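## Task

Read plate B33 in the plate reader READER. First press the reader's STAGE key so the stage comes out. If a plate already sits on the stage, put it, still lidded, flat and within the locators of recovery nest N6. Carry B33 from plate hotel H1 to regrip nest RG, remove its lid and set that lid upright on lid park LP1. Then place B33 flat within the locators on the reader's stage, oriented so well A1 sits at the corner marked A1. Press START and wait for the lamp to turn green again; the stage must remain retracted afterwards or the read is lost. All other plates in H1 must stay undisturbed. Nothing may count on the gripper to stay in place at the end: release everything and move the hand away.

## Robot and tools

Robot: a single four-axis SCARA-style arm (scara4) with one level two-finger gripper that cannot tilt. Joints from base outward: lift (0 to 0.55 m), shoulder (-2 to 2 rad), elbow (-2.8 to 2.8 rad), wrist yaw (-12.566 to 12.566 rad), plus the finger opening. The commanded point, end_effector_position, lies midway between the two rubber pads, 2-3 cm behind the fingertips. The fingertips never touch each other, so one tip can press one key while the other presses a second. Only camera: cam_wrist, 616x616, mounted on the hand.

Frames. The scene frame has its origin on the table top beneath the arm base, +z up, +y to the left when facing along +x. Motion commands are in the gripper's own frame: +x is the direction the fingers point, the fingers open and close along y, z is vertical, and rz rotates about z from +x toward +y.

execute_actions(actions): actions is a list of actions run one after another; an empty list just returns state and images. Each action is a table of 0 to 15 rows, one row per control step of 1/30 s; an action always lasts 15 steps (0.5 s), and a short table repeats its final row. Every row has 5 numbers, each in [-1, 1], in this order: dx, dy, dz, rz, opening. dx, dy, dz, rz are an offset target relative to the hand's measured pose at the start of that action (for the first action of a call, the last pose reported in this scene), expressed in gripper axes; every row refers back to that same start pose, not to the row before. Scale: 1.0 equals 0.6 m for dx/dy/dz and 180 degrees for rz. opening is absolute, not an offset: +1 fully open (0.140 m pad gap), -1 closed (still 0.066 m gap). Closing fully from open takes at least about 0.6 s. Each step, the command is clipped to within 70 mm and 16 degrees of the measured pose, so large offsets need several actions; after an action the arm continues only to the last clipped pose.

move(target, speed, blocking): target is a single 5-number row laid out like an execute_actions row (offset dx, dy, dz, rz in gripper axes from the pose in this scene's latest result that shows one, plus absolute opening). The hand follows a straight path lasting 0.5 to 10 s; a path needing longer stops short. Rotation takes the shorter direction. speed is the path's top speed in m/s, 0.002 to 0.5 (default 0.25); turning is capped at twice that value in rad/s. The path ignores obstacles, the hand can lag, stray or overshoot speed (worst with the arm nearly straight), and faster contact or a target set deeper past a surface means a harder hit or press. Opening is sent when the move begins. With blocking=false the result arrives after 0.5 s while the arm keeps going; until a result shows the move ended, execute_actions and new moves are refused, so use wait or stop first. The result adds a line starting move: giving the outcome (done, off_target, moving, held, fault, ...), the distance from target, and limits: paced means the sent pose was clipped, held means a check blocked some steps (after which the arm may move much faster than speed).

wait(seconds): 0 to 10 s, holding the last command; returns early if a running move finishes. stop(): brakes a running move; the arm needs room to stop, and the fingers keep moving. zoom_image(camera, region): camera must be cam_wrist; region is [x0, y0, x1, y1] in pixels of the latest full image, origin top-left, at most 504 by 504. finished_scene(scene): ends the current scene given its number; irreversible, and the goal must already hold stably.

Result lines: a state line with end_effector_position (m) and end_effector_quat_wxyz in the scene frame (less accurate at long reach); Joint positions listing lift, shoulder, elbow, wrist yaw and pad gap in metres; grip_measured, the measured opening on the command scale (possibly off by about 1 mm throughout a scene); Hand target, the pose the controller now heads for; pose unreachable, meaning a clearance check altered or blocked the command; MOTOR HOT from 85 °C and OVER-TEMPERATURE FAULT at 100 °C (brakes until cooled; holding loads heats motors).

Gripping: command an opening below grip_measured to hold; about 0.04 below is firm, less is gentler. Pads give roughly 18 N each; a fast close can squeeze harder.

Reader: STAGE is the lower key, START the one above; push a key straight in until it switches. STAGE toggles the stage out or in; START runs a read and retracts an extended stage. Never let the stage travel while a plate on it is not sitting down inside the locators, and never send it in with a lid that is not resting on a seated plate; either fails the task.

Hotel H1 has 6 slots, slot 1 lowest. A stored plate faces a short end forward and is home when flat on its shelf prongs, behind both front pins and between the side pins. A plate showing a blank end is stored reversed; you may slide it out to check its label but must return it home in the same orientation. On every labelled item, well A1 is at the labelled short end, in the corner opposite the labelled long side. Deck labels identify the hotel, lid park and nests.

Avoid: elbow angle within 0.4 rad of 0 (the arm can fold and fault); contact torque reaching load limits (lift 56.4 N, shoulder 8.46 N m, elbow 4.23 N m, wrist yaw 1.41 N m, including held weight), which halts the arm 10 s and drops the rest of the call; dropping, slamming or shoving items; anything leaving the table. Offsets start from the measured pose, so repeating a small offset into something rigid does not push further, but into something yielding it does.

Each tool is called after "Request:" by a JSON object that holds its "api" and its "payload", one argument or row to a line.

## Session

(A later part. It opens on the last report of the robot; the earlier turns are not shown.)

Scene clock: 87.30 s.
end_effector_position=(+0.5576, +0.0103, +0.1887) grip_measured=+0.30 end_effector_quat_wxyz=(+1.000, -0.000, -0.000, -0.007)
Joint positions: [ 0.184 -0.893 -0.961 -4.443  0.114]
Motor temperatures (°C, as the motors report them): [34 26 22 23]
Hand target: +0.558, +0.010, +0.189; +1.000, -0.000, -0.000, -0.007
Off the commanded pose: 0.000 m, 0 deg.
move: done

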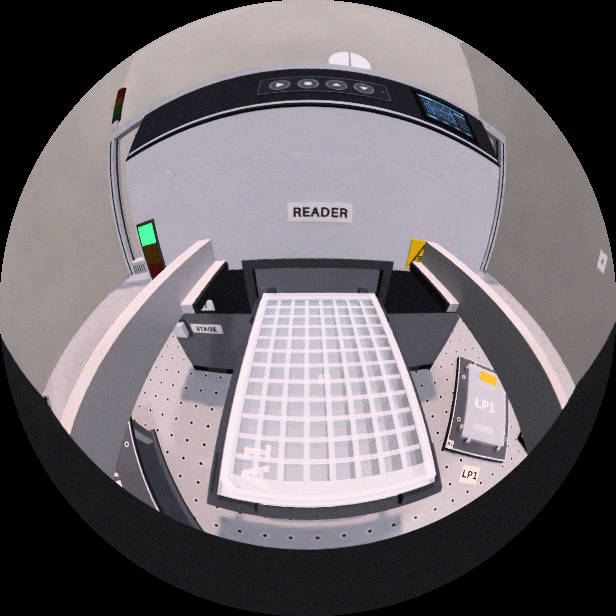

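Request:
{"api": "move", "payload": {
  "target": [0,0.335,0,0.005,-1],
  "speed": 0.3
}}

Request:
{"api": "move", "payload": {
  "target": [0.02,0,-0.105,0,-1],
  "speed": 0.15
}}

Request:
{"api": "zoom_image", "payload": {
  "camera": "cam_wrist",
  "region": [360,150,616,400]
}}

Scene clock: 88.87 s.
end_effector_position=(+0.5601, +0.2114, +0.1887) grip_measured=-0.98 end_effector_quat_wxyz=(+1.000, -0.000, -0.000, +0.001)
Joint positions: [ 0.184 -0.095 -1.336 -4.852  0.067]
Motor temperatures (°C, as the motors report them): [34 26 22 23]
Hand target: +0.560, +0.211, +0.189; +1.000, -0.000, -0.000, +0.001
Off the commanded pose: 0.000 m, 0 deg.
move: done

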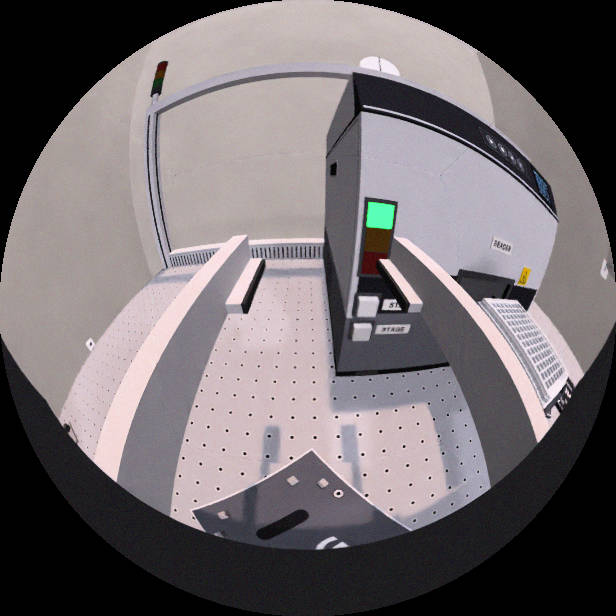

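Scene clock: 89.63 s.
end_effector_position=(+0.5721, +0.2114, +0.1257) grip_measured=-0.98 end_effector_quat_wxyz=(+1.000, -0.000, -0.000, +0.001)
Joint positions: [ 0.121 -0.1   -1.382 -4.801  0.067]
Motor temperatures (°C, as the motors report them): [34 26 22 23]
Hand target: +0.572, +0.211, +0.126; +1.000, -0.000, -0.000, +0.001
Off the commanded pose: 0.000 m, 0 deg.
move: done

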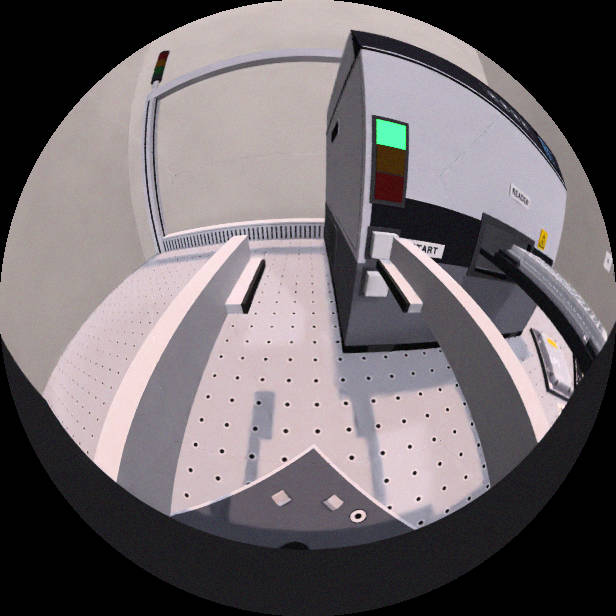

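Region (360, 150, 616, 400) of cam_wrist's 616x616 image, scaled by 1.969, with more detail than that image has; it fills the top 492 rows of this view, and the rest is white.

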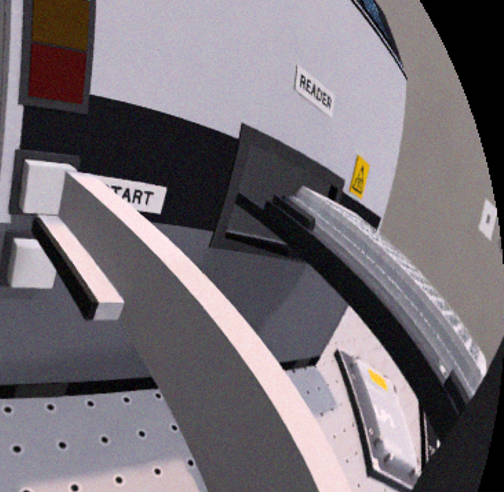

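Looks flat.

Request:
{"api": "move", "payload": {
  "target": [0.025,0,0,0,-1],
  "speed": 0.05
}}

Request:
{"api": "move", "payload": {
  "target": [0.017,0,0,0,-1],
  "speed": 0.015
}}

Request:
{"api": "move", "payload": {
  "target": [-0.08,0,0,0,-1],
  "speed": 0.1
}}

Request:
{"api": "wait", "payload": {
  "seconds": 8
}}

Scene clock: 90.63 s.
end_effector_position=(+0.5871, +0.2113, +0.1257) grip_measured=-0.98 end_effector_quat_wxyz=(+1.000, -0.000, -0.000, +0.000)
Joint positions: [ 0.121 -0.103 -1.442 -4.738  0.067]
Motor temperatures (°C, as the motors report them): [34 26 22 23]
Hand target: +0.587, +0.211, +0.126; +1.000, -0.000, -0.000, +0.001
Off the commanded pose: 0.000 m, 0 deg.
move: done

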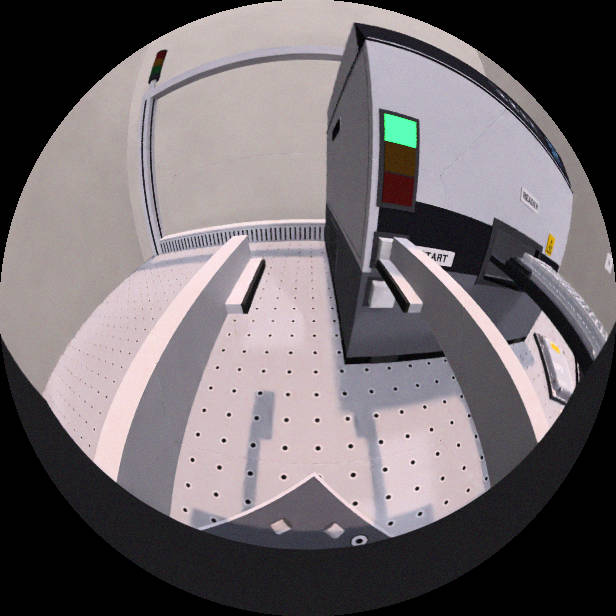

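Scene clock: 91.53 s.
end_effector_position=(+0.5958, +0.2114, +0.1257) grip_measured=-0.98 end_effector_quat_wxyz=(+1.000, -0.000, -0.000, -0.001)
Joint positions: [ 0.121 -0.102 -1.479 -4.705  0.067]
Motor temperatures (°C, as the motors report them): [34 26 22 23]
Hand target: +0.597, +0.211, +0.126; +1.000, -0.000, -0.000, +0.000
Off the commanded pose: 0.002 m, 0 deg.
move: done

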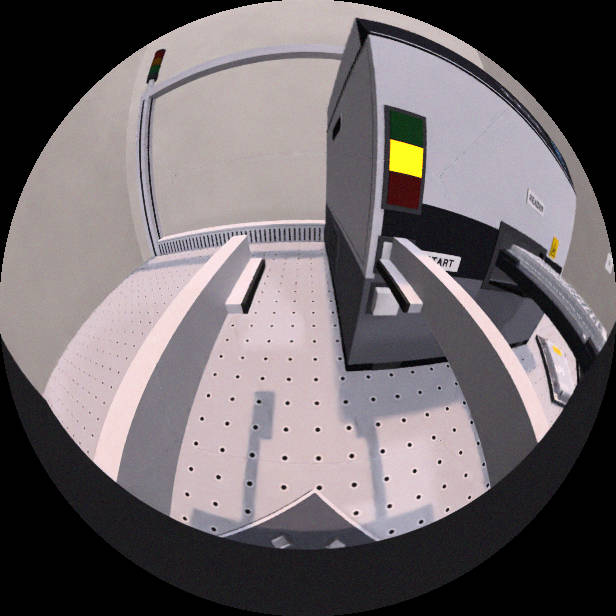

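Scene clock: 92.30 s.
end_effector_position=(+0.5477, +0.2116, +0.1257) grip_measured=-0.98 end_effector_quat_wxyz=(+1.000, -0.000, -0.000, -0.001)
Joint positions: [ 0.121 -0.085 -1.292 -4.907  0.067]
Motor temperatures (°C, as the motors report them): [34 26 22 23]
Hand target: +0.548, +0.211, +0.126; +1.000, -0.000, -0.000, -0.001
Off the commanded pose: 0.000 m, 0 deg.
move: done

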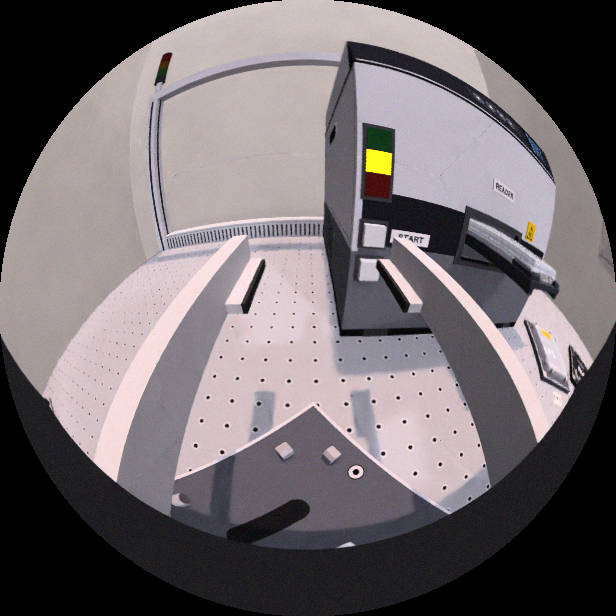

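Scene clock: 100.30 s.
end_effector_position=(+0.5477, +0.2116, +0.1257) grip_measured=-0.98 end_effector_quat_wxyz=(+1.000, -0.000, -0.000, -0.001)
Joint positions: [ 0.121 -0.085 -1.292 -4.908  0.067]
Motor temperatures (°C, as the motors report them): [34 26 22 23]
Hand target: +0.548, +0.211, +0.126; +1.000, -0.000, -0.000, -0.001
Off the commanded pose: 0.000 m, 0 deg.
wait: 8.00 s; at rest by 0.17 s

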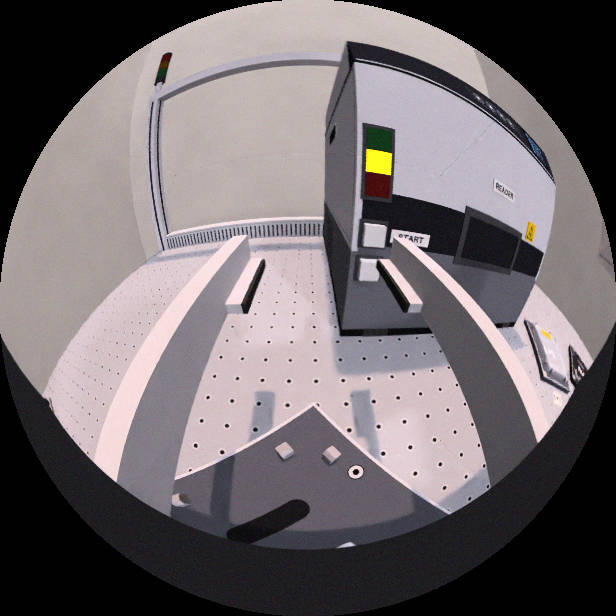

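Request:
{"api": "wait", "payload": {
  "seconds": 10
}}

Scene clock: 110.43 s.
end_effector_position=(+0.5477, +0.2116, +0.1257) grip_measured=-0.98 end_effector_quat_wxyz=(+1.000, -0.000, -0.000, -0.001)
Joint positions: [ 0.121 -0.085 -1.292 -4.908  0.067]
Motor temperatures (°C, as the motors report them): [34 26 22 23]
Hand target: +0.548, +0.211, +0.126; +1.000, -0.000, -0.000, -0.001
Off the commanded pose: 0.000 m, 0 deg.
wait: 10.00 s; at rest by 0.03 s

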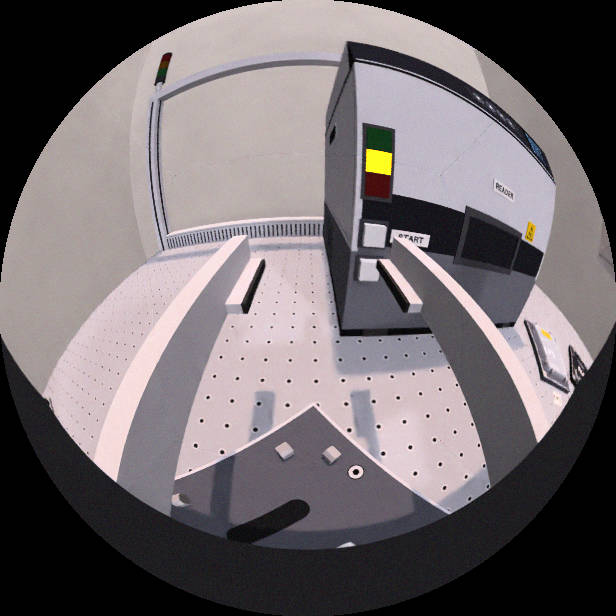

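Request:
{"api": "wait", "payload": {
  "seconds": 10
}}

Scene clock: 120.57 s.
end_effector_position=(+0.5477, +0.2116, +0.1257) grip_measured=-0.98 end_effector_quat_wxyz=(+1.000, -0.000, -0.000, -0.001)
Joint positions: [ 0.121 -0.085 -1.292 -4.908  0.067]
Motor temperatures (°C, as the motors report them): [34 26 22 23]
Hand target: +0.548, +0.211, +0.126; +1.000, -0.000, -0.000, -0.001
Off the commanded pose: 0.000 m, 0 deg.
wait: 10.00 s; at rest by 0.03 s

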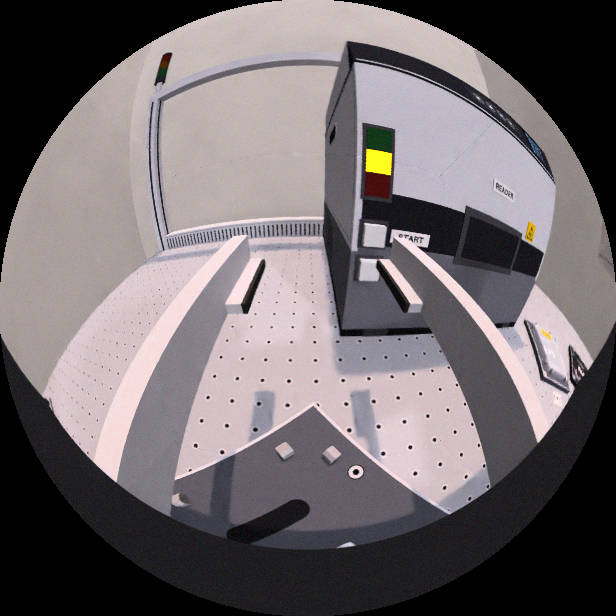

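Request:
{"api": "wait", "payload": {
  "seconds": 10
}}

Request:
{"api": "wait", "payload": {
  "seconds": 10
}}

Scene clock: 130.70 s.
end_effector_position=(+0.5477, +0.2116, +0.1257) grip_measured=-0.98 end_effector_quat_wxyz=(+1.000, -0.000, -0.000, -0.001)
Joint positions: [ 0.121 -0.085 -1.292 -4.908  0.067]
Motor temperatures (°C, as the motors report them): [34 26 22 23]
Hand target: +0.548, +0.211, +0.126; +1.000, -0.000, -0.000, -0.001
Off the commanded pose: 0.000 m, 0 deg.
wait: 10.00 s; at rest by 0.03 s

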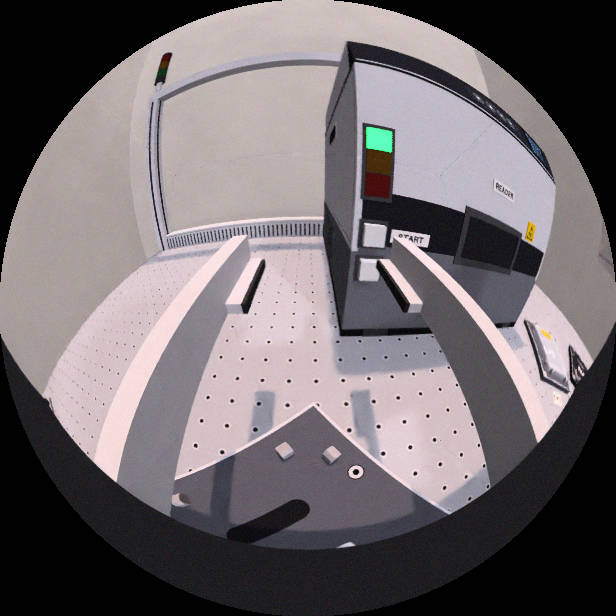

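Scene clock: 140.70 s.
end_effector_position=(+0.5477, +0.2116, +0.1257) grip_measured=-0.98 end_effector_quat_wxyz=(+1.000, -0.000, -0.000, -0.001)
Joint positions: [ 0.121 -0.085 -1.292 -4.908  0.067]
Motor temperatures (°C, as the motors report them): [34 26 22 23]
Hand target: +0.548, +0.211, +0.126; +1.000, -0.000, -0.000, -0.001
Off the commanded pose: 0.000 m, 0 deg.
wait: 10.00 s; at rest by 0.17 s

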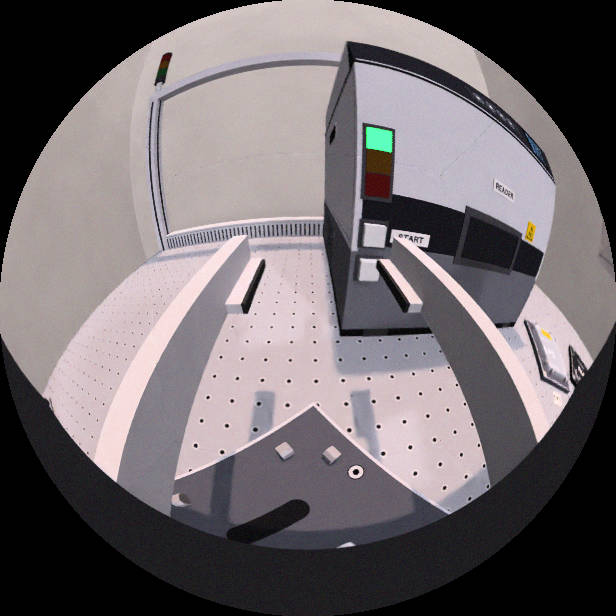

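Request:
{"api": "finished_scene", "payload": {
  "scene": 1
}}

The scene is finished: the task was done.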